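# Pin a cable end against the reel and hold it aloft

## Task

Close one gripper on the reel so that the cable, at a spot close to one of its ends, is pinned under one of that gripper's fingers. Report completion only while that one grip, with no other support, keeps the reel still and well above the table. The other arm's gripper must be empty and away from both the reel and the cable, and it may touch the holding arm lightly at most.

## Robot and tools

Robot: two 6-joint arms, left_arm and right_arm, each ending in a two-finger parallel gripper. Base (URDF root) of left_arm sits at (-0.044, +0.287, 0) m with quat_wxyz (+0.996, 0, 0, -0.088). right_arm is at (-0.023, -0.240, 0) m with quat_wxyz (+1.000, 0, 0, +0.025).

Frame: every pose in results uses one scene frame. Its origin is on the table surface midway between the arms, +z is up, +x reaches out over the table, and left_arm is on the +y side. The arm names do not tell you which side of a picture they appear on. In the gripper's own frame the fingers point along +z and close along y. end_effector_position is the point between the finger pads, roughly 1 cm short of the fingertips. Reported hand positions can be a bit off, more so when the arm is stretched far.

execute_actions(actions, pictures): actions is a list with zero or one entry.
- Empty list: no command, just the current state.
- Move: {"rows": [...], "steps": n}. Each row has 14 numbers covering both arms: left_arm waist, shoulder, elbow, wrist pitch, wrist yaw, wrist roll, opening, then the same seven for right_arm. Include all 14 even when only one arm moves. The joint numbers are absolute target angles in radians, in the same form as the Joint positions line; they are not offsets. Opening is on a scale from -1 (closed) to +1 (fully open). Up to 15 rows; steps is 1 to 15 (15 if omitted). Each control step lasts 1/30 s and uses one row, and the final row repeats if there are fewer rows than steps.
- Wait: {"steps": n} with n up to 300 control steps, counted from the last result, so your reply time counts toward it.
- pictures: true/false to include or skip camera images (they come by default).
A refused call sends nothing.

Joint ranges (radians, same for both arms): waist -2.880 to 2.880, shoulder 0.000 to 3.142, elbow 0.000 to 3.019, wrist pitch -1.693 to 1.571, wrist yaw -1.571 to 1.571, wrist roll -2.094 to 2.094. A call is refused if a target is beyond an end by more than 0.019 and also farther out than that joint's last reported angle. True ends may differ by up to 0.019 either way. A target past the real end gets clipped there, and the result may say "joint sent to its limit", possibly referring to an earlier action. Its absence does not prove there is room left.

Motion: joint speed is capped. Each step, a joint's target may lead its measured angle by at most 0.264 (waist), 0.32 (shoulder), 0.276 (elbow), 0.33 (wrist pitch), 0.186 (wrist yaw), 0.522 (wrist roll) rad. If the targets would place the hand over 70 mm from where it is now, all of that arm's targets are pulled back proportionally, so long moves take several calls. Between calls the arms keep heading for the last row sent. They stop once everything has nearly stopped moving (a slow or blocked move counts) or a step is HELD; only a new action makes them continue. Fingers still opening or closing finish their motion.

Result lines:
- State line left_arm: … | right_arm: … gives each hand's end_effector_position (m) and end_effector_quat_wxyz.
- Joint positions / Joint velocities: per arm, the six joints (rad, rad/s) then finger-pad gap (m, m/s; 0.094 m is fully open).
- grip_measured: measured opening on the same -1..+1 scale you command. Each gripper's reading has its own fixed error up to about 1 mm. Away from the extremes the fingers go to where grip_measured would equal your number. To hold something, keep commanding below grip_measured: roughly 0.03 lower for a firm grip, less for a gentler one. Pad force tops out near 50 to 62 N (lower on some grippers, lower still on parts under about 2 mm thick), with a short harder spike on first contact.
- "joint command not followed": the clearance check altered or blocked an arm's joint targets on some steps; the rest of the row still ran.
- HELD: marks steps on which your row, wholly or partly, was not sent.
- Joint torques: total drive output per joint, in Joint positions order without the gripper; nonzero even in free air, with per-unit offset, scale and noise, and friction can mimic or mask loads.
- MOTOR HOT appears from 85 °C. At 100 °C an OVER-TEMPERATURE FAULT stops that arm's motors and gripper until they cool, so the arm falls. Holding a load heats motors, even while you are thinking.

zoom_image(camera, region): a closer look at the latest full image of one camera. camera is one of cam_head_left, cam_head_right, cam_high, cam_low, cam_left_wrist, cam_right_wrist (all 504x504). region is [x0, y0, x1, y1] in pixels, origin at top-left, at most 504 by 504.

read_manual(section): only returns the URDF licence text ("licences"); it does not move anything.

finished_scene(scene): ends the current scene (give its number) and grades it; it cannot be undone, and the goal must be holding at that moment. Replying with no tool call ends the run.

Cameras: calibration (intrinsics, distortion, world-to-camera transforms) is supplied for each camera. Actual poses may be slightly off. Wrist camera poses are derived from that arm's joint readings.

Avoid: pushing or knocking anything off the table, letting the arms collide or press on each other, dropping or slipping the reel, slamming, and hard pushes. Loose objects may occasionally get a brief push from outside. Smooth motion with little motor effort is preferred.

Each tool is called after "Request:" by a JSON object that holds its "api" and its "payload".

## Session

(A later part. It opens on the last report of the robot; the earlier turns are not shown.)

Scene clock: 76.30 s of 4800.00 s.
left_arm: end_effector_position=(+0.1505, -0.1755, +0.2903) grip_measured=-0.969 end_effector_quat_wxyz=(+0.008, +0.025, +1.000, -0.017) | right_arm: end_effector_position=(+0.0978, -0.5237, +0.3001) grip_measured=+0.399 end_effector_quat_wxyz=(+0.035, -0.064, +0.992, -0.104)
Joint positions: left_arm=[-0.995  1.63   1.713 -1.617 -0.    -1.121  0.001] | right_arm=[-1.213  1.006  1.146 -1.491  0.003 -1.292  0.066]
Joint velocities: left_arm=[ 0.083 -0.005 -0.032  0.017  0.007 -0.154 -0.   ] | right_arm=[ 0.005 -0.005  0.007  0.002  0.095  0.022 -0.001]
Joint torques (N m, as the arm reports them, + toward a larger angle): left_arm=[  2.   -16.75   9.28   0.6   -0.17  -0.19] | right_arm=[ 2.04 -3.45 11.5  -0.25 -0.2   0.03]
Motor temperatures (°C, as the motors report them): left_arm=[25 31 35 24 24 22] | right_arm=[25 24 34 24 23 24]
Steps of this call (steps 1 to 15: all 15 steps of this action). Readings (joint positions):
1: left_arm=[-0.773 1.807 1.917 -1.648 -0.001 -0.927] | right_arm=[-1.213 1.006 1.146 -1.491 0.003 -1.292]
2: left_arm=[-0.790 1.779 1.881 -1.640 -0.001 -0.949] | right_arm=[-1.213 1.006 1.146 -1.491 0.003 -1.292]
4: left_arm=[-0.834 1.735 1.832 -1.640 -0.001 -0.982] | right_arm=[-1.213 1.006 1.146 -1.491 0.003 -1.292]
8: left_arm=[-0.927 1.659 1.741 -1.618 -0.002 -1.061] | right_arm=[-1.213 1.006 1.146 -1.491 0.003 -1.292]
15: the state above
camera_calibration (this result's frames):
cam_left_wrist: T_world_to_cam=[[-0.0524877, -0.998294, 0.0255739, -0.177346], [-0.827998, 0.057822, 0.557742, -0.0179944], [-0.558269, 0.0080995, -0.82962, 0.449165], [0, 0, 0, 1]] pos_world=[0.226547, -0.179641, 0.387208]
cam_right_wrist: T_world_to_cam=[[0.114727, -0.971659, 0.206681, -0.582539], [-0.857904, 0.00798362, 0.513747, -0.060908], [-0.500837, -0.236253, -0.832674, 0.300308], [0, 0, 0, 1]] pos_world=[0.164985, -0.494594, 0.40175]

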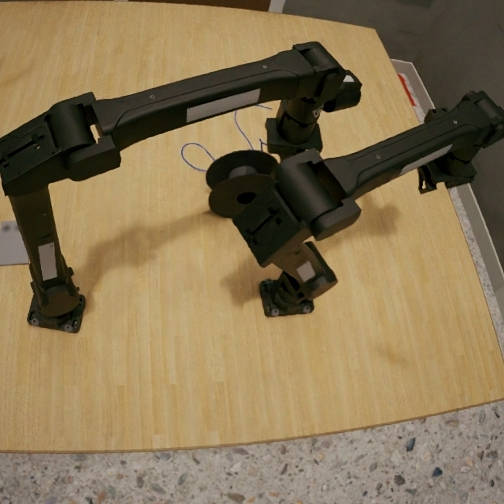

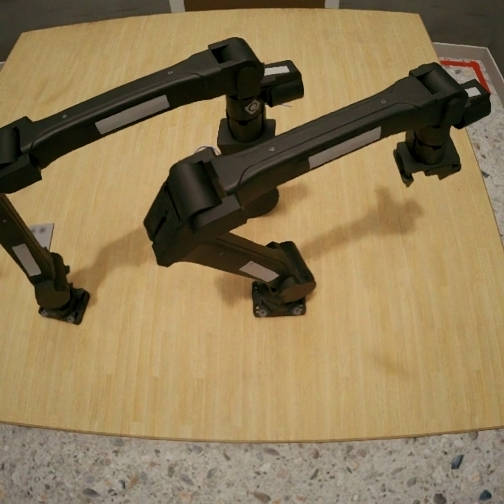

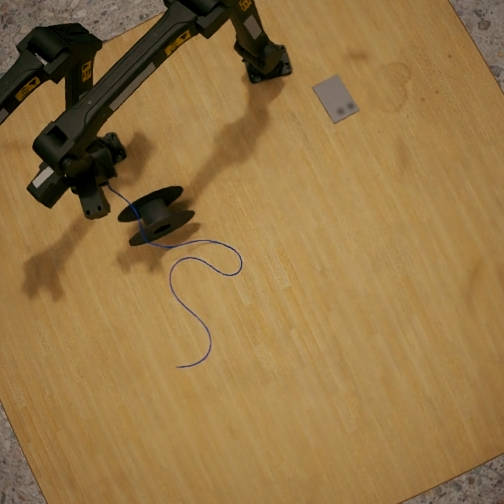

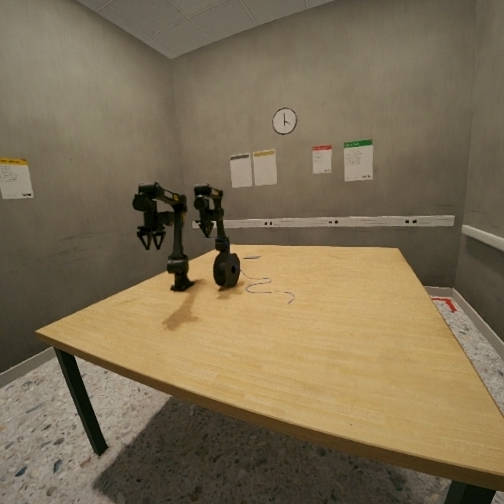

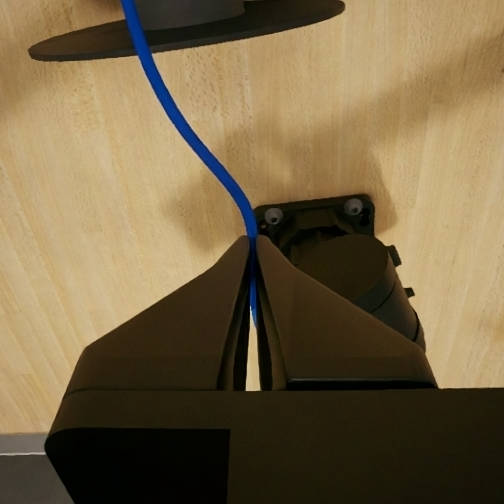

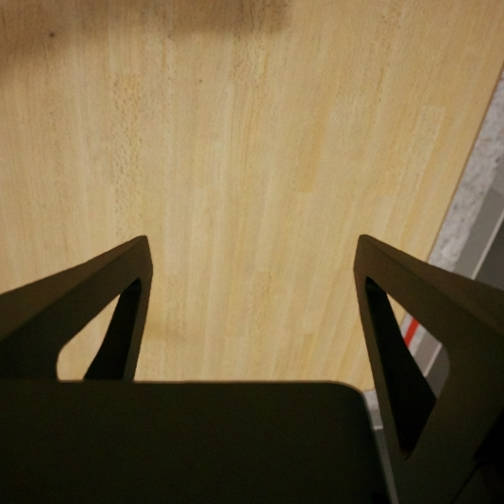

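Request:
{"api": "execute_actions", "payload": {"actions": [{"rows":[[-0.96,1.66,1.6,-1.5,0,-1.15,-1,-1.2,1,1.2,-1.5,0,-1.28,0.4],[-0.96,1.66,1.6,-1.5,0,-1.15,-1,-1.2,1,1.2,-1.5,0,-1.28,0.4],[-0.96,1.66,1.6,-1.5,0,-1.15,-1,-1.2,1,1.2,-1.5,0,-1.28,0.4],[-0.96,1.66,1.6,-1.5,0,-1.15,-1,-1.2,1,1.2,-1.5,0,-1.28,0.4],[-0.96,1.68,1.5,-1.39,0,-1.15,-1,-1.2,1,1.2,-1.5,0,-1.28,0.4],[-0.96,1.68,1.5,-1.39,0,-1.15,-1,-1.2,1,1.2,-1.5,0,-1.28,0.4],[-0.96,1.68,1.5,-1.39,0,-1.15,-1,-1.2,1,1.2,-1.5,0,-1.28,0.4],[-0.96,1.68,1.5,-1.39,0,-1.15,-1,-1.2,1,1.2,-1.5,0,-1.28,0.4],[-0.96,1.7,1.41,-1.27,0,-1.15,-1,-1.2,1,1.2,-1.5,0,-1.28,0.4]],"steps":15}]}}

Scene clock: 79.03 s of 4800.00 s.
left_arm: end_effector_position=(+0.1608, -0.1707, +0.1384) grip_measured=-0.969 end_effector_quat_wxyz=(-0.004, +0.006, +1.000, +0.008) | right_arm: end_effector_position=(+0.0978, -0.5237, +0.3001) grip_measured=+0.399 end_effector_quat_wxyz=(+0.035, -0.064, +0.992, -0.104)
Joint positions: left_arm=[-0.972  1.707  1.409 -1.29  -0.    -1.138  0.001] | right_arm=[-1.213  1.006  1.146 -1.491  0.003 -1.292  0.066]
Joint velocities: left_arm=[-0.005  0.142 -0.046  0.066  0.066  0.007  0.   ] | right_arm=[-0.005  0.005  0.002  0.022 -0.007 -0.007 -0.001]
Joint torques (N m, as the arm reports them, + toward a larger angle): left_arm=[  1.63 -19.34  10.     0.55  -0.18  -0.19] | right_arm=[ 1.56 -3.3  11.63 -0.24 -0.15  0.06]
Motor temperatures (°C, as the motors report them): left_arm=[25 30 34 24 24 22] | right_arm=[25 24 35 24 23 24]
Steps of this call (steps 1 to 30: the robot went on to your last target; steps 31 to 67: nothing new was sent; steps 68 to 82: all 15 steps of this action). Readings (joint positions):
68: left_arm=[-0.978 1.628 1.695 -1.591 -0.000 -1.137] | right_arm=[-1.213 1.006 1.146 -1.491 0.003 -1.292]
69: left_arm=[-0.977 1.621 1.670 -1.558 -0.000 -1.137] | right_arm=[-1.213 1.006 1.146 -1.491 0.003 -1.292]
71: left_arm=[-0.976 1.624 1.631 -1.530 -0.000 -1.138] | right_arm=[-1.213 1.006 1.146 -1.491 0.003 -1.292]
75: left_arm=[-0.973 1.644 1.526 -1.425 -0.000 -1.138] | right_arm=[-1.213 1.006 1.146 -1.491 0.003 -1.292]
82: the state above
camera_calibration (this result's frames):
cam_left_wrist: T_world_to_cam=[[-0.0135823, -0.999637, -0.023278, -0.167836], [-0.816726, -0.00233968, 0.577021, 0.0601489], [-0.576865, 0.026849, -0.816398, 0.333178], [0, 0, 0, 1]] pos_world=[0.239044, -0.176579, 0.233391]
cam_right_wrist: T_world_to_cam=[[0.114727, -0.971659, 0.206681, -0.582539], [-0.857904, 0.00798362, 0.513747, -0.060908], [-0.500837, -0.236253, -0.832674, 0.300308], [0, 0, 0, 1]] pos_world=[0.164985, -0.494594, 0.40175]

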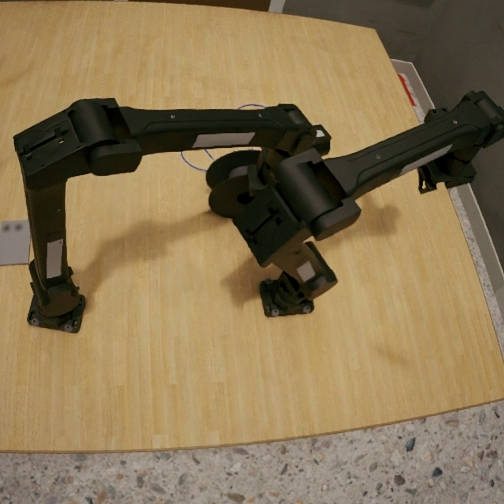

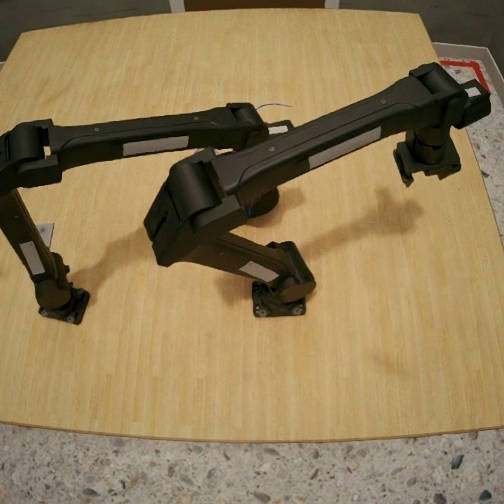

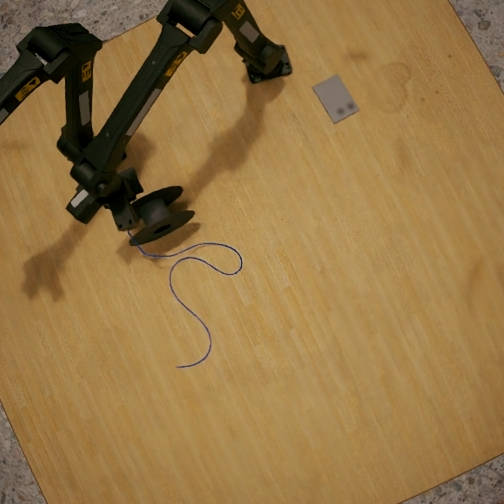

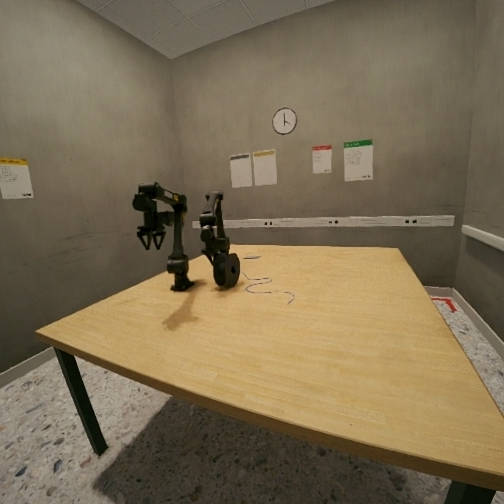

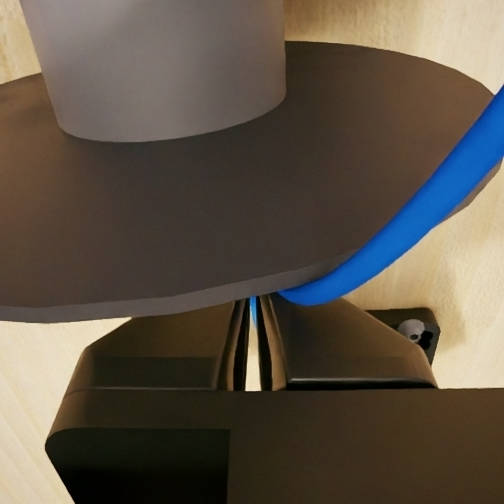

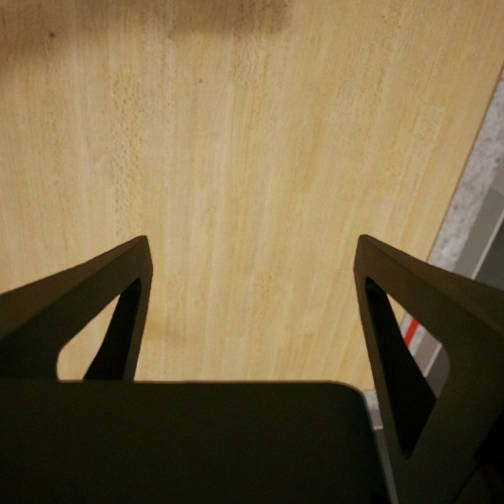

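Request:
{"api": "execute_actions", "payload": {"actions": [{"rows":[[-0.96,1.7,1.41,-1.27,0,-1.15,-0.5,-1.2,1,1.2,-1.5,0,-1.28,0.4],[-0.96,1.7,1.41,-1.27,0,-1.15,-0.5,-1.2,1,1.2,-1.5,0,-1.28,0.4],[-0.96,1.7,1.41,-1.27,0,-1.15,-0.5,-1.2,1,1.2,-1.5,0,-1.28,0.4],[-0.96,1.7,1.41,-1.27,0,-1.15,-0.5,-1.2,1,1.2,-1.5,0,-1.28,0.4],[-0.96,1.7,1.41,-1.27,0,-1.15,-0.5,-1.2,1,1.2,-1.5,0,-1.28,0.4],[-0.97,1.66,1.55,-1.45,0,-1.15,-0.5,-1.2,1,1.2,-1.5,0,-1.28,0.4],[-0.97,1.66,1.55,-1.45,0,-1.15,-0.5,-1.2,1,1.2,-1.5,0,-1.28,0.4],[-0.97,1.66,1.55,-1.45,0,-1.15,-0.5,-1.2,1,1.2,-1.5,0,-1.28,0.4],[-0.97,1.64,1.72,-1.6,0,-1.15,-0.5,-1.2,1,1.2,-1.5,0,-1.28,0.4]],"steps":15}], "pictures": false}}

Request:
{"api": "execute_actions", "payload": {"actions": [{"rows":[[-0.6,1.5,1.6,-1.6,0,-1.15,1,-1.2,1,1.2,-1.5,0,-1.28,0.4],[-0.6,1.5,1.6,-1.6,0,-1.15,1,-1.2,1,1.2,-1.5,0,-1.28,0.4],[-0.6,1.5,1.6,-1.6,0,-1.15,1,-1.2,1,1.2,-1.5,0,-1.28,0.4],[-0.6,1.5,1.6,-1.6,0,-1.15,1,-1.2,1,1.2,-1.5,0,-1.28,0.4],[0.3,1.2,1.3,-1.5,0,0,1,-1.2,1,1.2,-1.5,0,-1.28,0.4]],"steps":15}], "pictures": false}}

Request:
{"api": "execute_actions", "payload": {"actions": [{"steps":15}]}}

Request:
{"api": "zoom_image", "payload": {"camera": "cam_high", "region": [90,150,250,310]}}

Request:
{"api": "zoom_image", "payload": {"camera": "cam_head_left", "region": [170,110,310,250]}}

Scene clock: 81.97 s of 4800.00 s.
left_arm: end_effector_position=(+0.1617, -0.1728, +0.2474) grip_measured=-0.502 end_effector_quat_wxyz=(-0.003, +0.005, +1.000, +0.007) | right_arm: end_effector_position=(+0.0978, -0.5237, +0.3001) grip_measured=+0.399 end_effector_quat_wxyz=(+0.035, -0.064, +0.992, -0.104)
Joint positions: left_arm=[-0.972  1.666  1.646 -1.566 -0.    -1.138  0.023] | right_arm=[-1.213  1.006  1.146 -1.491  0.003 -1.292  0.066]
Joint velocities: left_arm=[ 0.005 -0.308  0.667 -0.3   -0.007  0.037 -0.   ] | right_arm=[-0.005  0.005 -0.012  0.002 -0.037 -0.022  0.001]
Joint torques (N m, as the arm reports them, + toward a larger angle): left_arm=[  0.96 -19.16  13.22  -0.59  -0.18  -0.18] | right_arm=[ 1.46 -3.82 11.69 -0.21 -0.14  0.07]
Motor temperatures (°C, as the motors report them): left_arm=[25 30 34 24 24 22] | right_arm=[25 24 35 24 23 24]
Steps of this call (steps 1 to 15: the robot went on to your last target; steps 16 to 73: nothing new was sent; steps 74 to 88: all 15 steps of this action). Readings (joint positions):
74: left_arm=[-0.972 1.706 1.409 -1.284 -0.000 -1.138] | right_arm=[-1.213 1.006 1.146 -1.491 0.003 -1.292]
75: left_arm=[-0.972 1.706 1.409 -1.284 -0.000 -1.138] | right_arm=[-1.213 1.006 1.146 -1.491 0.003 -1.292]
77: left_arm=[-0.972 1.706 1.409 -1.284 -0.000 -1.138] | right_arm=[-1.213 1.006 1.146 -1.491 0.003 -1.292]
81: left_arm=[-0.972 1.701 1.451 -1.395 -0.000 -1.138] | right_arm=[-1.213 1.006 1.146 -1.491 0.003 -1.292]
88: the state above

Scene clock: 82.47 s of 4800.00 s.
left_arm: end_effector_position=(+0.2766, +0.0960, +0.3193) grip_measured=+1.000 end_effector_quat_wxyz=(+0.077, -0.006, +0.996, -0.047) | right_arm: end_effector_position=(+0.0978, -0.5237, +0.3001) grip_measured=+0.399 end_effector_quat_wxyz=(+0.035, -0.064, +0.992, -0.104)
Joint positions: left_arm=[-0.358  1.207  1.345 -1.527  0.002 -0.547  0.094] | right_arm=[-1.213  1.006  1.146 -1.491  0.003 -1.292  0.066]
Joint velocities: left_arm=[ 1.988 -0.435 -0.183  0.056  0.007  1.941  0.   ] | right_arm=[-0.005 -0.015 -0.017 -0.007 -0.081 -0.022 -0.   ]
Joint torques (N m, as the arm reports them, + toward a larger angle): left_arm=[ 0.54 -7.47  8.84  1.08 -0.22 -0.01] | right_arm=[ 2.21 -4.2  11.63 -0.25 -0.12  0.04]
Motor temperatures (°C, as the motors report them): left_arm=[25 30 34 24 24 22] | right_arm=[25 24 35 24 23 24]
Steps of this call (steps 1 to 15: all 15 steps of this action). Readings (joint positions):
1: left_arm=[-0.966 1.650 1.653 -1.567 0.001 -1.138] | right_arm=[-1.213 1.006 1.146 -1.491 0.003 -1.292]
2: left_arm=[-0.954 1.627 1.649 -1.568 0.002 -1.138] | right_arm=[-1.213 1.006 1.146 -1.491 0.003 -1.292]
4: left_arm=[-0.906 1.584 1.641 -1.570 0.002 -1.138] | right_arm=[-1.213 1.006 1.146 -1.491 0.003 -1.292]
8: left_arm=[-0.758 1.433 1.507 -1.539 0.002 -0.975] | right_arm=[-1.213 1.006 1.146 -1.491 0.003 -1.292]
15: the state above

Scene clock: 82.97 s of 4800.00 s.
left_arm: end_effector_position=(+0.3201, +0.3439, +0.3095) grip_measured=+1.000 end_effector_quat_wxyz=(+0.087, -0.100, +0.991, +0.007) | right_arm: end_effector_position=(+0.0978, -0.5237, +0.3001) grip_measured=+0.399 end_effector_quat_wxyz=(+0.035, -0.064, +0.992, -0.104)
Joint positions: left_arm=[ 0.331  1.196  1.311 -1.511 -0.004 -0.046  0.094] | right_arm=[-1.213  1.006  1.146 -1.491  0.003 -1.292  0.066]
Joint velocities: left_arm=[-0.249 -0.005 -0.012 -0.007  0.051  0.154  0.   ] | right_arm=[ 0.015 -0.015  0.002 -0.012 -0.081  0.007 -0.001]
Joint torques (N m, as the arm reports them, + toward a larger angle): left_arm=[-0.36 -9.06  9.52  0.81  0.09  0.01] | right_arm=[ 2.09 -3.5  11.49 -0.19 -0.14  0.06]
Motor temperatures (°C, as the motors report them): left_arm=[25 30 34 24 24 22] | right_arm=[25 24 35 24 23 24]
Steps of this call (steps 1 to 15: the robot went on to your last target). Readings (joint positions):
1: left_arm=[-0.288 1.196 1.340 -1.525 0.002 -0.477] | right_arm=[-1.213 1.006 1.146 -1.491 0.003 -1.292]
2: left_arm=[-0.218 1.190 1.337 -1.524 0.002 -0.411] | right_arm=[-1.213 1.006 1.146 -1.491 0.003 -1.292]
4: left_arm=[-0.078 1.188 1.333 -1.519 0.002 -0.306] | right_arm=[-1.213 1.006 1.146 -1.491 0.003 -1.292]
8: left_arm=[0.201 1.194 1.321 -1.512 0.002 -0.160] | right_arm=[-1.213 1.006 1.146 -1.491 0.003 -1.292]
15: the state above
camera_calibration (this result's frames):
cam_left_wrist: T_world_to_cam=[[0.19793, -0.980208, -0.00401209, 0.272424], [-0.889446, -0.18132, 0.419533, 0.226364], [-0.411957, -0.0794696, -0.907731, 0.563013], [0, 0, 0, 1]] pos_world=[0.379355, 0.352819, 0.41719]
cam_right_wrist: T_world_to_cam=[[0.114727, -0.971659, 0.206681, -0.582539], [-0.857904, 0.00798362, 0.513747, -0.060908], [-0.500837, -0.236253, -0.832674, 0.300308], [0, 0, 0, 1]] pos_world=[0.164985, -0.494594, 0.40175]

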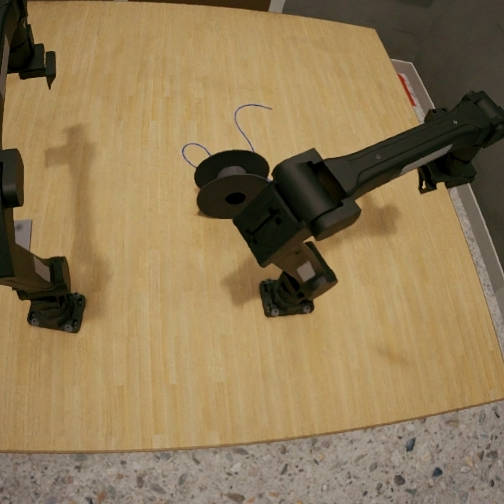

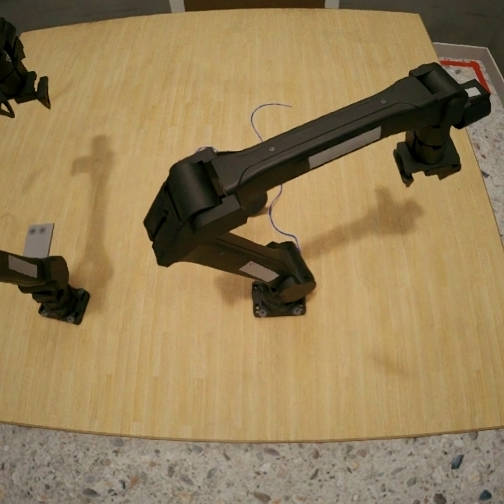

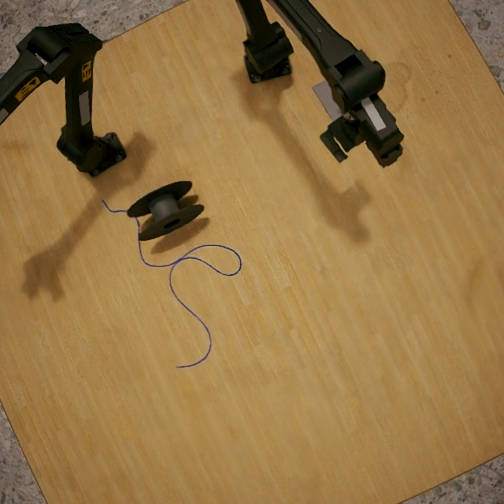

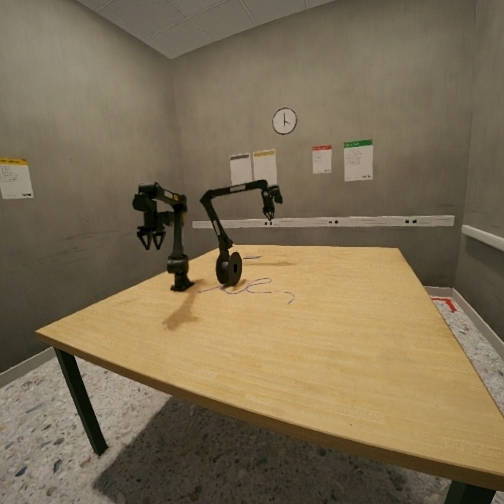

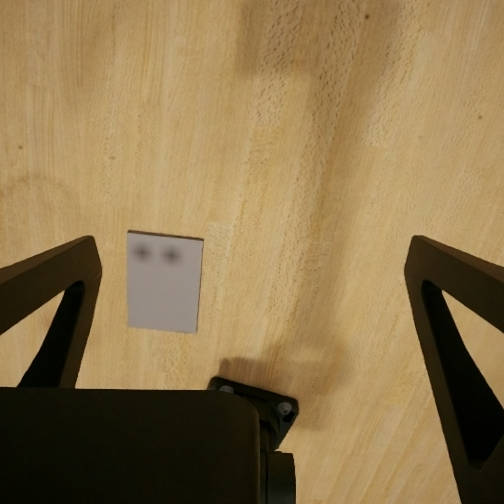

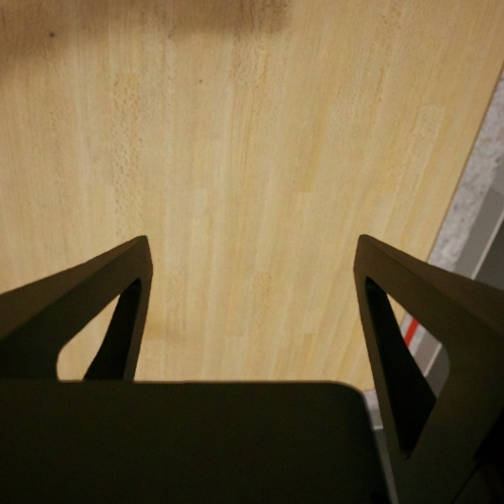

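Region (90, 150, 250, 310) of cam_high's 504x504 image, scaled by 3.150, with more detail than that image has.

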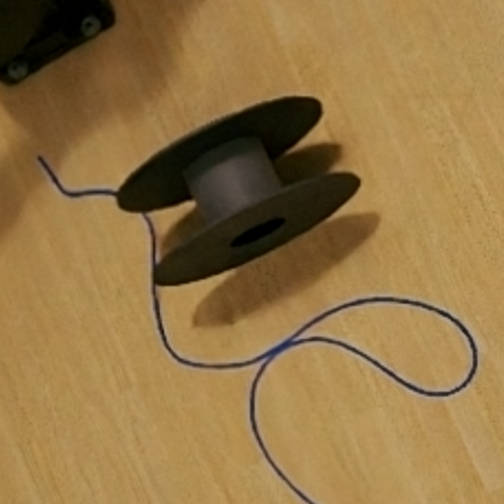

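Region (170, 110, 310, 250) of cam_head_left's 504x504 image, scaled by 3.600, with more detail than that image has.

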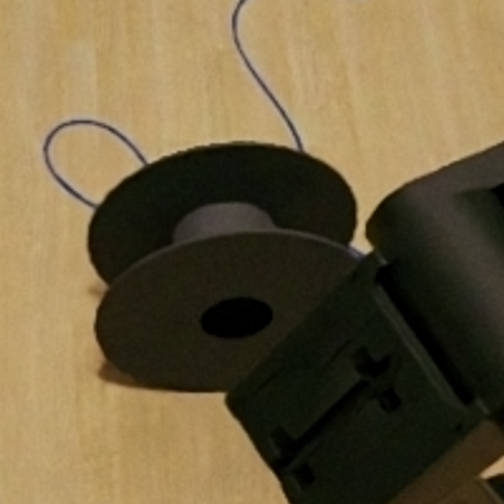

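Request:
{"api": "execute_actions", "payload": {"actions": [{"rows":[[0.3,1.2,1.3,-1.5,0,0,1,-1.2,0.75,0.7,-1.5,0,-0.12,0.2]],"steps":12}], "pictures": false}}

Request:
{"api": "execute_actions", "payload": {"actions": [{"rows":[[0.3,1.2,1.3,-1.5,0,0,1,-0.6,0.75,0.55,-1.36,0,-0.12,0.2],[0.3,1.2,1.3,-1.5,0,0,1,-0.6,0.75,0.55,-1.36,0,-0.12,0.2],[0.3,1.2,1.3,-1.5,0,0,1,-0.6,0.75,0.55,-1.36,0,-0.12,0.2],[0.3,1.2,1.3,-1.5,0,0,1,-0.6,0.75,0.55,-1.36,0,-0.12,0.2],[0.3,1.2,1.3,-1.5,0,0,1,-0.17,0.75,0.49,-1.298,0,-0.12,0.2]],"steps":15}]}}

Scene clock: 90.03 s of 4800.00 s.
left_arm: end_effector_position=(+0.3215, +0.3346, +0.3095) grip_measured=+1.000 end_effector_quat_wxyz=(+0.087, -0.071, +0.994, +0.007) | right_arm: end_effector_position=(+0.0424, -0.3950, +0.1646) grip_measured=+0.201 end_effector_quat_wxyz=(-0.001, +0.388, +0.922, -0.001)
Joint positions: left_arm=[ 0.306  1.196  1.311 -1.511 -0.003 -0.012  0.094] | right_arm=[-1.213  0.737  0.672 -1.505  0.003 -0.367  0.056]
Joint velocities: left_arm=[-0.005 -0.005 -0.007 -0.012 -0.022  0.037  0.   ] | right_arm=[-0.005  0.103  0.012  0.032  0.037  1.546  0.001]
Joint torques (N m, as the arm reports them, + toward a larger angle): left_arm=[ 0.26 -8.94  9.59  0.95  0.04  0.01] | right_arm=[ 0.97  0.22  9.55 -0.11 -0.08  0.01]
Motor temperatures (°C, as the motors report them): left_arm=[25 29 32 24 24 22] | right_arm=[25 24 36 24 23 24]
Steps of this call (steps 1 to 30: the robot went on to your last target; steps 31 to 200: nothing new was sent; steps 201 to 212: all 12 steps of this action). Readings (joint positions):
201: left_arm=[0.306 1.196 1.311 -1.511 -0.003 -0.012] | right_arm=[-1.213 0.993 1.124 -1.483 0.003 -1.236]
202: left_arm=[0.306 1.196 1.311 -1.511 -0.003 -0.012] | right_arm=[-1.213 0.961 1.076 -1.475 0.003 -1.170]
204: left_arm=[0.306 1.196 1.311 -1.511 -0.003 -0.012] | right_arm=[-1.213 0.875 0.947 -1.477 0.003 -1.042]
208: left_arm=[0.306 1.196 1.311 -1.511 -0.003 -0.012] | right_arm=[-1.213 0.739 0.714 -1.497 0.003 -0.687]
212: the state above

Scene clock: 90.53 s of 4800.00 s.
left_arm: end_effector_position=(+0.3215, +0.3346, +0.3095) grip_measured=+1.000 end_effector_quat_wxyz=(+0.087, -0.071, +0.994, +0.007) | right_arm: end_effector_position=(+0.1355, -0.2561, +0.0927) grip_measured=+0.201 end_effector_quat_wxyz=(+0.001, -0.023, +1.000, +0.001)
Joint positions: left_arm=[ 0.306  1.196  1.311 -1.511 -0.003 -0.012  0.094] | right_arm=[-0.15   0.748  0.485 -1.306 -0.003 -0.146  0.056]
Joint velocities: left_arm=[ 0.005  0.015 -0.007 -0.007  0.022  0.081  0.   ] | right_arm=[-0.054  0.005  0.012 -0.007  0.037  0.11  -0.001]
Joint torques (N m, as the arm reports them, + toward a larger angle): left_arm=[ 0.54 -9.34  9.49  0.92  0.03  0.03] | right_arm=[-1.03  0.51  7.83 -0.11  0.1   0.07]
Motor temperatures (°C, as the motors report them): left_arm=[25 29 32 24 24 22] | right_arm=[25 24 36 24 23 24]
Steps of this call (steps 1 to 15: all 15 steps of this action). Readings (joint positions):
1: left_arm=[0.306 1.196 1.311 -1.511 -0.003 -0.012] | right_arm=[-1.188 0.738 0.658 -1.476 0.009 -0.318]
2: left_arm=[0.306 1.196 1.311 -1.511 -0.003 -0.012] | right_arm=[-1.120 0.737 0.631 -1.429 0.009 -0.279]
4: left_arm=[0.306 1.196 1.311 -1.511 -0.003 -0.012] | right_arm=[-0.939 0.742 0.575 -1.383 0.005 -0.226]
8: left_arm=[0.306 1.196 1.311 -1.511 -0.003 -0.012] | right_arm=[-0.546 0.748 0.492 -1.316 0.001 -0.172]
15: the state above
camera_calibration (this result's frames):
cam_left_wrist: T_world_to_cam=[[0.141028, -0.989971, -0.00829437, 0.285919], [-0.898174, -0.131466, 0.419523, 0.211991], [-0.416406, -0.0517148, -0.907707, 0.554958], [0, 0, 0, 1]] pos_world=[0.38117, 0.339621, 0.417175]
cam_right_wrist: T_world_to_cam=[[0.0408123, -0.999146, -0.00640406, -0.261278], [-0.819072, -0.0371262, 0.572488, 0.0535957], [-0.572237, -0.0181191, -0.819888, 0.274052], [0, 0, 0, 1]] pos_world=[0.211385, -0.2541, 0.192336]

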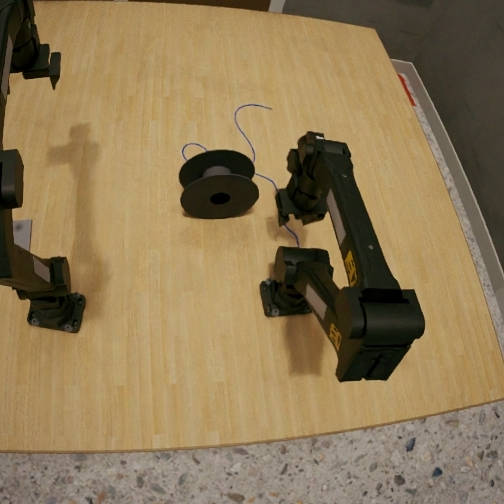

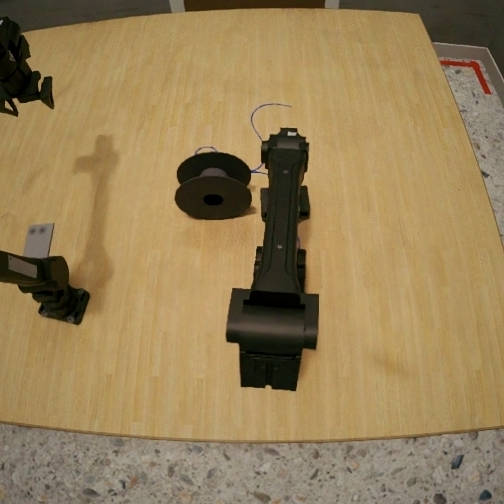

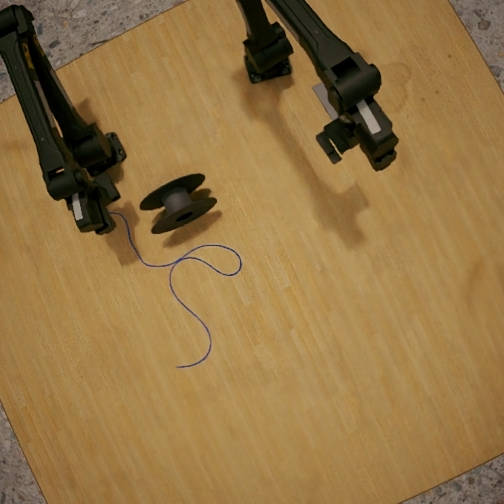

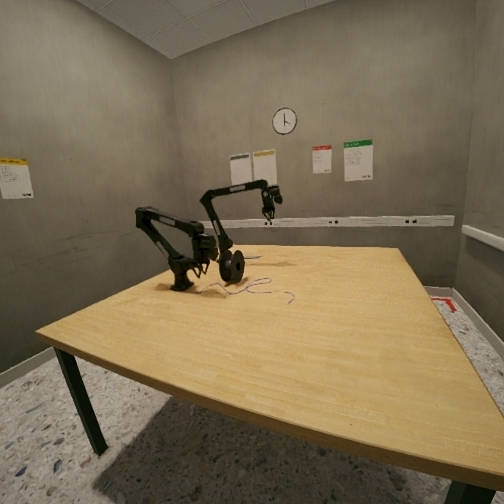

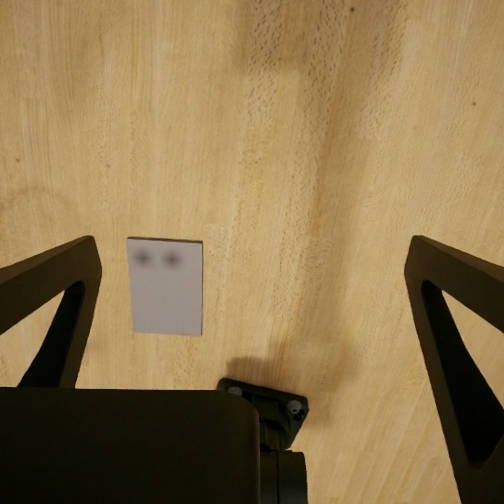

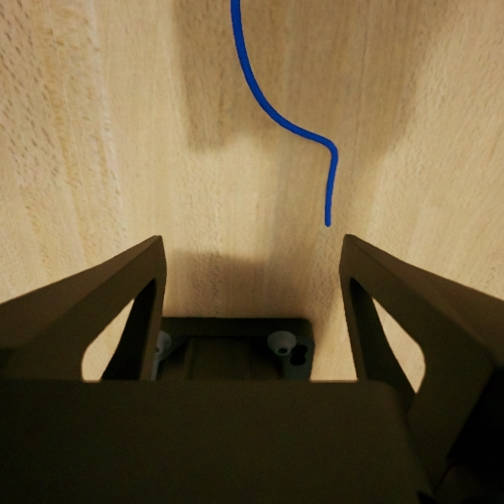

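Request:
{"api": "execute_actions", "payload": {"actions": [{"rows":[[0.3,1.2,1.3,-1.5,0,0,1,-0.45,0.75,0.49,-1.298,0,-0.39,0.2],[0.3,1.2,1.3,-1.5,0,0,1,-0.45,0.75,0.49,-1.298,0,-0.39,0.2],[0.3,1.2,1.3,-1.5,0,0,1,-0.45,0.75,0.49,-1.298,0,-0.39,0.2],[0.3,1.2,1.3,-1.5,0,0,1,-0.45,0.75,0.49,-1.298,0,-0.39,0.2],[0.3,1.2,1.3,-1.5,0,0,1,-0.45,0.75,0.49,-1.298,0,-0.39,0.2],[0.3,1.2,1.3,-1.5,0,0,1,-0.45,0.82,0.4,-1.14,0,-0.39,0.2],[0.3,1.2,1.3,-1.5,0,0,1,-0.45,0.82,0.4,-1.14,0,-0.39,0.2],[0.3,1.2,1.3,-1.5,0,0,1,-0.45,0.82,0.4,-1.14,0,-0.39,0.2],[0.3,1.2,1.3,-1.5,0,0,1,-0.45,0.915,0.3,-0.965,0,-0.39,0.2]],"steps":15}], "pictures": false}}

Request:
{"api": "execute_actions", "payload": {"actions": [{"rows":[[0.3,1.2,1.3,-1.5,0,0,1,-0.45,0.915,0.3,-0.965,0,-0.39,0.2]],"steps":8}]}}

Scene clock: 93.87 s of 4800.00 s.
left_arm: end_effector_position=(+0.3215, +0.3346, +0.3095) grip_measured=+1.000 end_effector_quat_wxyz=(+0.087, -0.071, +0.994, +0.007) | right_arm: end_effector_position=(+0.1235, -0.3052, +0.0114) grip_measured=+0.201 end_effector_quat_wxyz=(-0.001, +0.022, +1.000, -0.001)
Joint positions: left_arm=[ 0.306  1.196  1.311 -1.511 -0.003 -0.012  0.094] | right_arm=[-0.462  0.917  0.319 -0.973  0.002 -0.368  0.056]
Joint velocities: left_arm=[ 0.005 -0.005 -0.002 -0.002 -0.007  0.051  0.   ] | right_arm=[-0.005 -0.005 -0.168  0.076  0.066 -0.095 -0.   ]
Joint torques (N m, as the arm reports them, + toward a larger angle): left_arm=[ 0.5  -9.11  9.55  0.96  0.04  0.01] | right_arm=[ 1.77 -1.    5.85  0.06 -0.08 -0.21]
Motor temperatures (°C, as the motors report them): left_arm=[25 29 32 24 24 22] | right_arm=[25 24 35 24 23 24]
Steps of this call (steps 1 to 30: the robot went on to your last target; steps 31 to 85: nothing new was sent; steps 86 to 100: all 15 steps of this action). Readings (joint positions):
86: left_arm=[0.306 1.196 1.311 -1.511 -0.003 -0.012] | right_arm=[-0.181 0.748 0.485 -1.306 -0.008 -0.178]
87: left_arm=[0.306 1.196 1.311 -1.511 -0.003 -0.012] | right_arm=[-0.250 0.748 0.485 -1.306 -0.008 -0.218]
89: left_arm=[0.306 1.196 1.311 -1.511 -0.003 -0.012] | right_arm=[-0.398 0.748 0.485 -1.305 -0.001 -0.274]
93: left_arm=[0.306 1.196 1.311 -1.511 -0.003 -0.012] | right_arm=[-0.464 0.776 0.438 -1.189 0.001 -0.332]
100: the state above

Scene clock: 94.13 s of 4800.00 s.
left_arm: end_effector_position=(+0.3215, +0.3346, +0.3095) grip_measured=+1.000 end_effector_quat_wxyz=(+0.087, -0.071, +0.994, +0.007) | right_arm: end_effector_position=(+0.1223, -0.3046, +0.0103) grip_measured=+0.201 end_effector_quat_wxyz=(-0.001, +0.019, +1.000, -0.000)
Joint positions: left_arm=[ 0.306  1.196  1.311 -1.511 -0.003 -0.012  0.094] | right_arm=[-0.462  0.915  0.314 -0.972  0.002 -0.374  0.056]
Joint velocities: left_arm=[-0.015 -0.005 -0.012 -0.012  0.037 -0.022  0.   ] | right_arm=[-0.005 -0.005 -0.007 -0.022  0.051  0.007 -0.001]
Joint torques (N m, as the arm reports them, + toward a larger angle): left_arm=[ 0.59 -9.41  9.52  0.87  0.06  0.  ] | right_arm=[ 1.47 -0.22  5.49  0.04 -0.01 -0.19]
Motor temperatures (°C, as the motors report them): left_arm=[25 29 32 24 24 22] | right_arm=[25 24 35 24 23 24]
Steps of this call (steps 1 to 8: all 8 steps of this action). Readings (joint positions):
1: left_arm=[0.306 1.196 1.311 -1.511 -0.003 -0.012] | right_arm=[-0.462 0.917 0.315 -0.973 0.002 -0.370]
2: left_arm=[0.306 1.196 1.311 -1.511 -0.003 -0.012] | right_arm=[-0.462 0.916 0.314 -0.972 0.002 -0.371]
4: left_arm=[0.306 1.196 1.311 -1.511 -0.003 -0.012] | right_arm=[-0.462 0.915 0.314 -0.972 0.002 -0.373]
8: the state above
camera_calibration (this result's frames):
cam_left_wrist: T_world_to_cam=[[0.141028, -0.989971, -0.00829437, 0.285919], [-0.898174, -0.131466, 0.419523, 0.211991], [-0.416406, -0.0517148, -0.907707, 0.554958], [0, 0, 0, 1]] pos_world=[0.38117, 0.339621, 0.417175]
cam_right_wrist: T_world_to_cam=[[-0.0423474, -0.999097, -0.00341209, -0.299531], [-0.8164, 0.0326346, 0.576564, 0.109057], [-0.575932, 0.0272016, -0.817045, 0.212284], [0, 0, 0, 1]] pos_world=[0.198611, -0.308595, 0.109545]

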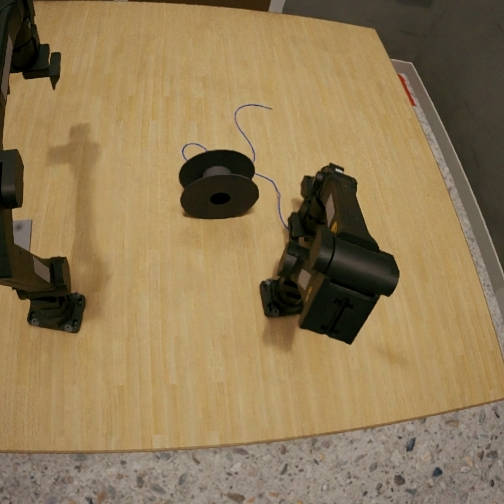

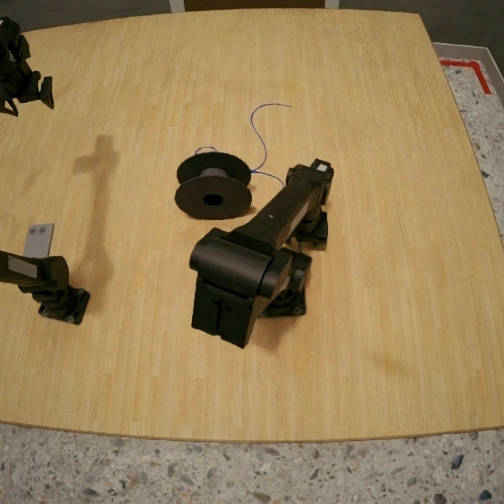

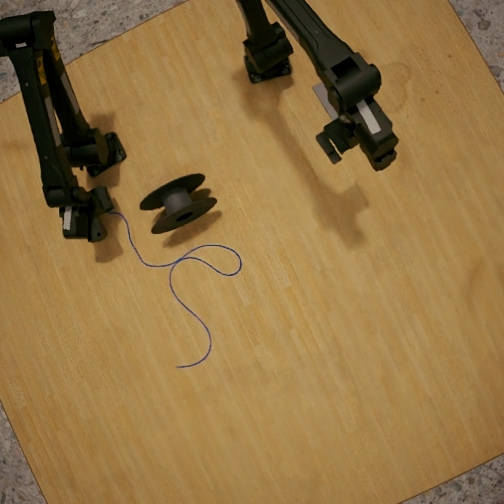

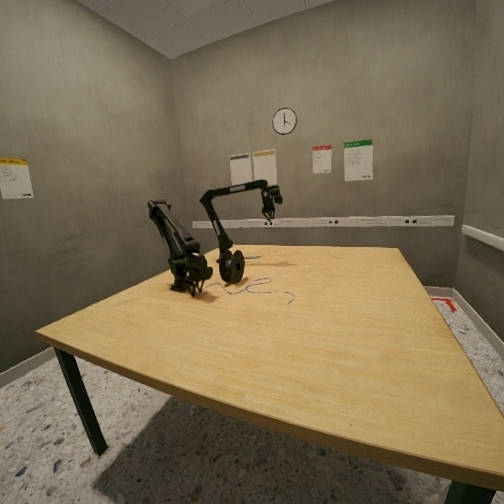

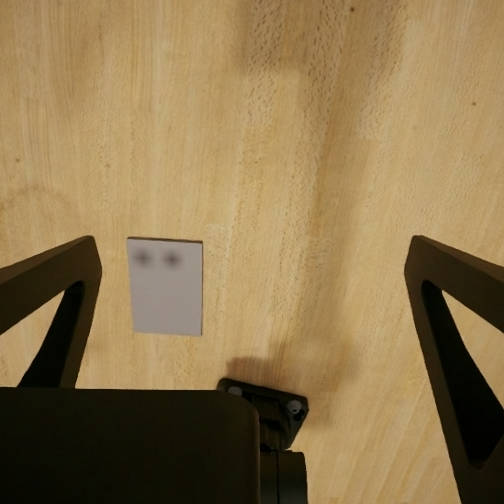

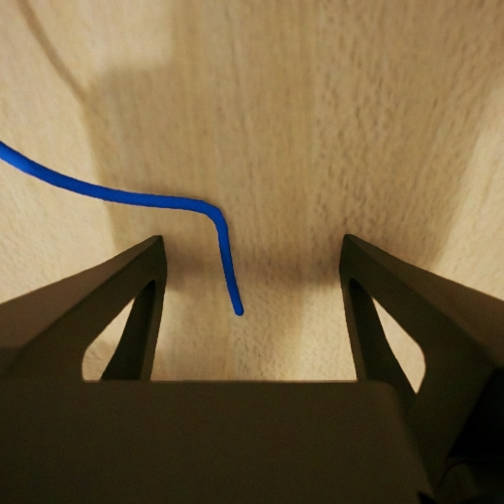

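Close, slightly lower first.

Request:
{"api": "execute_actions", "payload": {"actions": [{"rows":[[0.3,1.2,1.3,-1.5,0,0,1,-0.45,0.95,0.29,-0.95,0,-0.39,0.2],[0.3,1.2,1.3,-1.5,0,0,1,-0.45,0.95,0.29,-0.95,0,-0.39,0.2],[0.3,1.2,1.3,-1.5,0,0,1,-0.45,0.95,0.29,-0.95,0,-0.39,0.2],[0.3,1.2,1.3,-1.5,0,0,1,-0.45,0.95,0.29,-0.95,0,-0.39,0.2],[0.3,1.2,1.3,-1.5,0,0,1,-0.45,0.95,0.29,-0.95,0,-0.39,0.2],[0.3,1.2,1.3,-1.5,0,0,1,-0.45,0.95,0.29,-0.95,0,-0.39,-1]],"steps":15}]}}

Scene clock: 95.83 s of 4800.00 s.
left_arm: end_effector_position=(+0.3215, +0.3346, +0.3095) grip_measured=+1.000 end_effector_quat_wxyz=(+0.087, -0.071, +0.994, +0.007) | right_arm: end_effector_position=(+0.1234, -0.3053, +0.0094) grip_measured=-0.975 end_effector_quat_wxyz=(+0.000, +0.019, +1.000, -0.002)
Joint positions: left_arm=[ 0.306  1.196  1.311 -1.511 -0.003 -0.012  0.094] | right_arm=[-0.462  0.92   0.314 -0.963  0.003 -0.375  0.001]
Joint velocities: left_arm=[ 0.005 -0.015 -0.017  0.007 -0.022 -0.066  0.   ] | right_arm=[ 0.005 -0.034  0.012 -0.007 -0.051  0.007  0.001]
Joint torques (N m, as the arm reports them, + toward a larger angle): left_arm=[ 0.16 -9.26  9.56  0.85  0.04  0.04] | right_arm=[ 1.15  0.97  4.89  0.28 -0.08 -0.21]
Motor temperatures (°C, as the motors report them): left_arm=[25 28 32 24 24 22] | right_arm=[25 24 34 24 23 24]
Steps of this call (steps 1 to 15: the robot went on to your last target; steps 16 to 36: nothing new was sent; steps 37 to 51: all 15 steps of this action). Readings (joint positions):
37: left_arm=[0.306 1.196 1.311 -1.511 -0.003 -0.012] | right_arm=[-0.462 0.917 0.314 -0.971 0.002 -0.374]
38: left_arm=[0.306 1.196 1.311 -1.511 -0.003 -0.012] | right_arm=[-0.462 0.919 0.314 -0.971 0.002 -0.374]
40: left_arm=[0.306 1.196 1.311 -1.511 -0.003 -0.012] | right_arm=[-0.462 0.919 0.314 -0.971 0.002 -0.374]
44: left_arm=[0.306 1.196 1.311 -1.511 -0.003 -0.012] | right_arm=[-0.462 0.920 0.314 -0.965 0.003 -0.374]
51: the state above
camera_calibration (this result's frames):
cam_left_wrist: T_world_to_cam=[[0.141028, -0.989971, -0.00829437, 0.285919], [-0.898174, -0.131466, 0.419523, 0.211991], [-0.416406, -0.0517148, -0.907707, 0.554958], [0, 0, 0, 1]] pos_world=[0.38117, 0.339621, 0.417175]
cam_right_wrist: T_world_to_cam=[[-0.0415785, -0.999135, -0.00110447, -0.300298], [-0.817971, 0.0334047, 0.574289, 0.110906], [-0.573755, 0.0247815, -0.818652, 0.211211], [0, 0, 0, 1]] pos_world=[0.199415, -0.308977, 0.108885]

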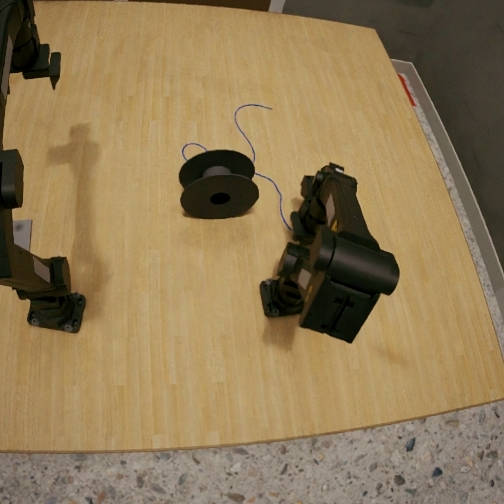

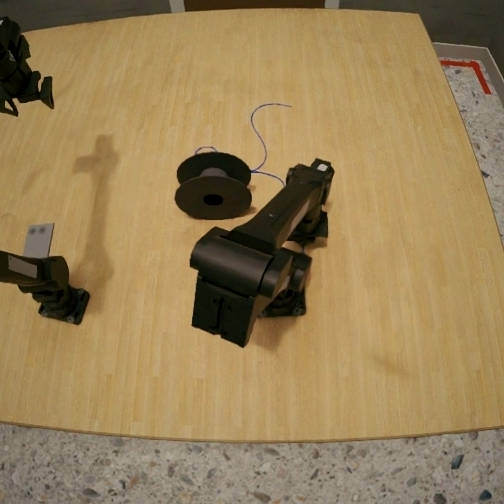

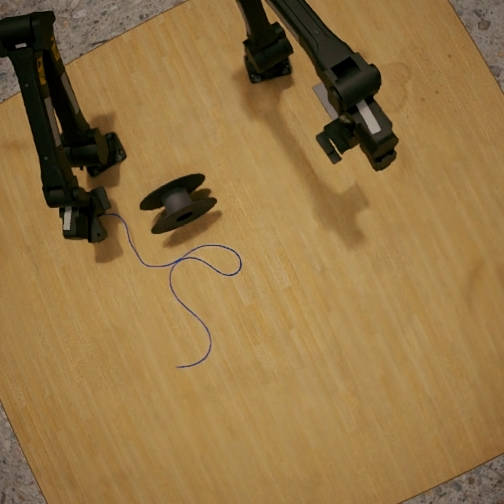

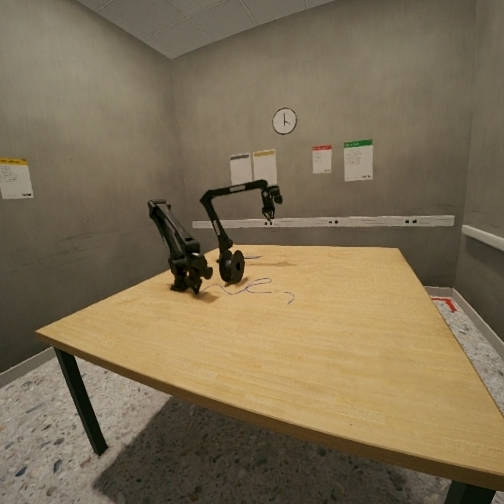

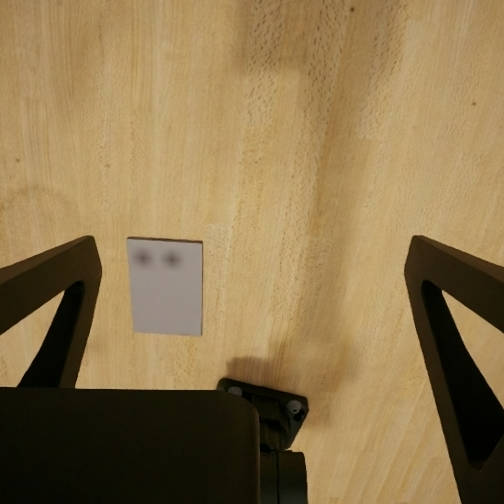

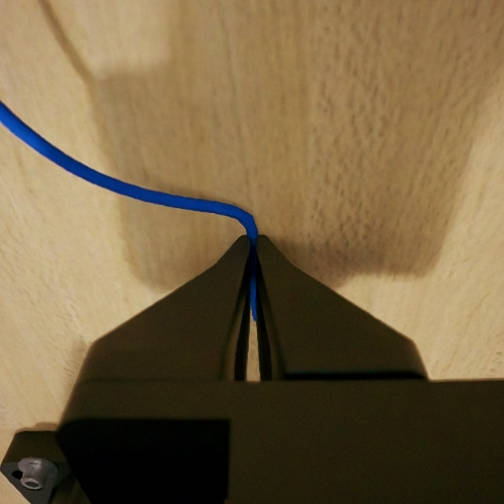

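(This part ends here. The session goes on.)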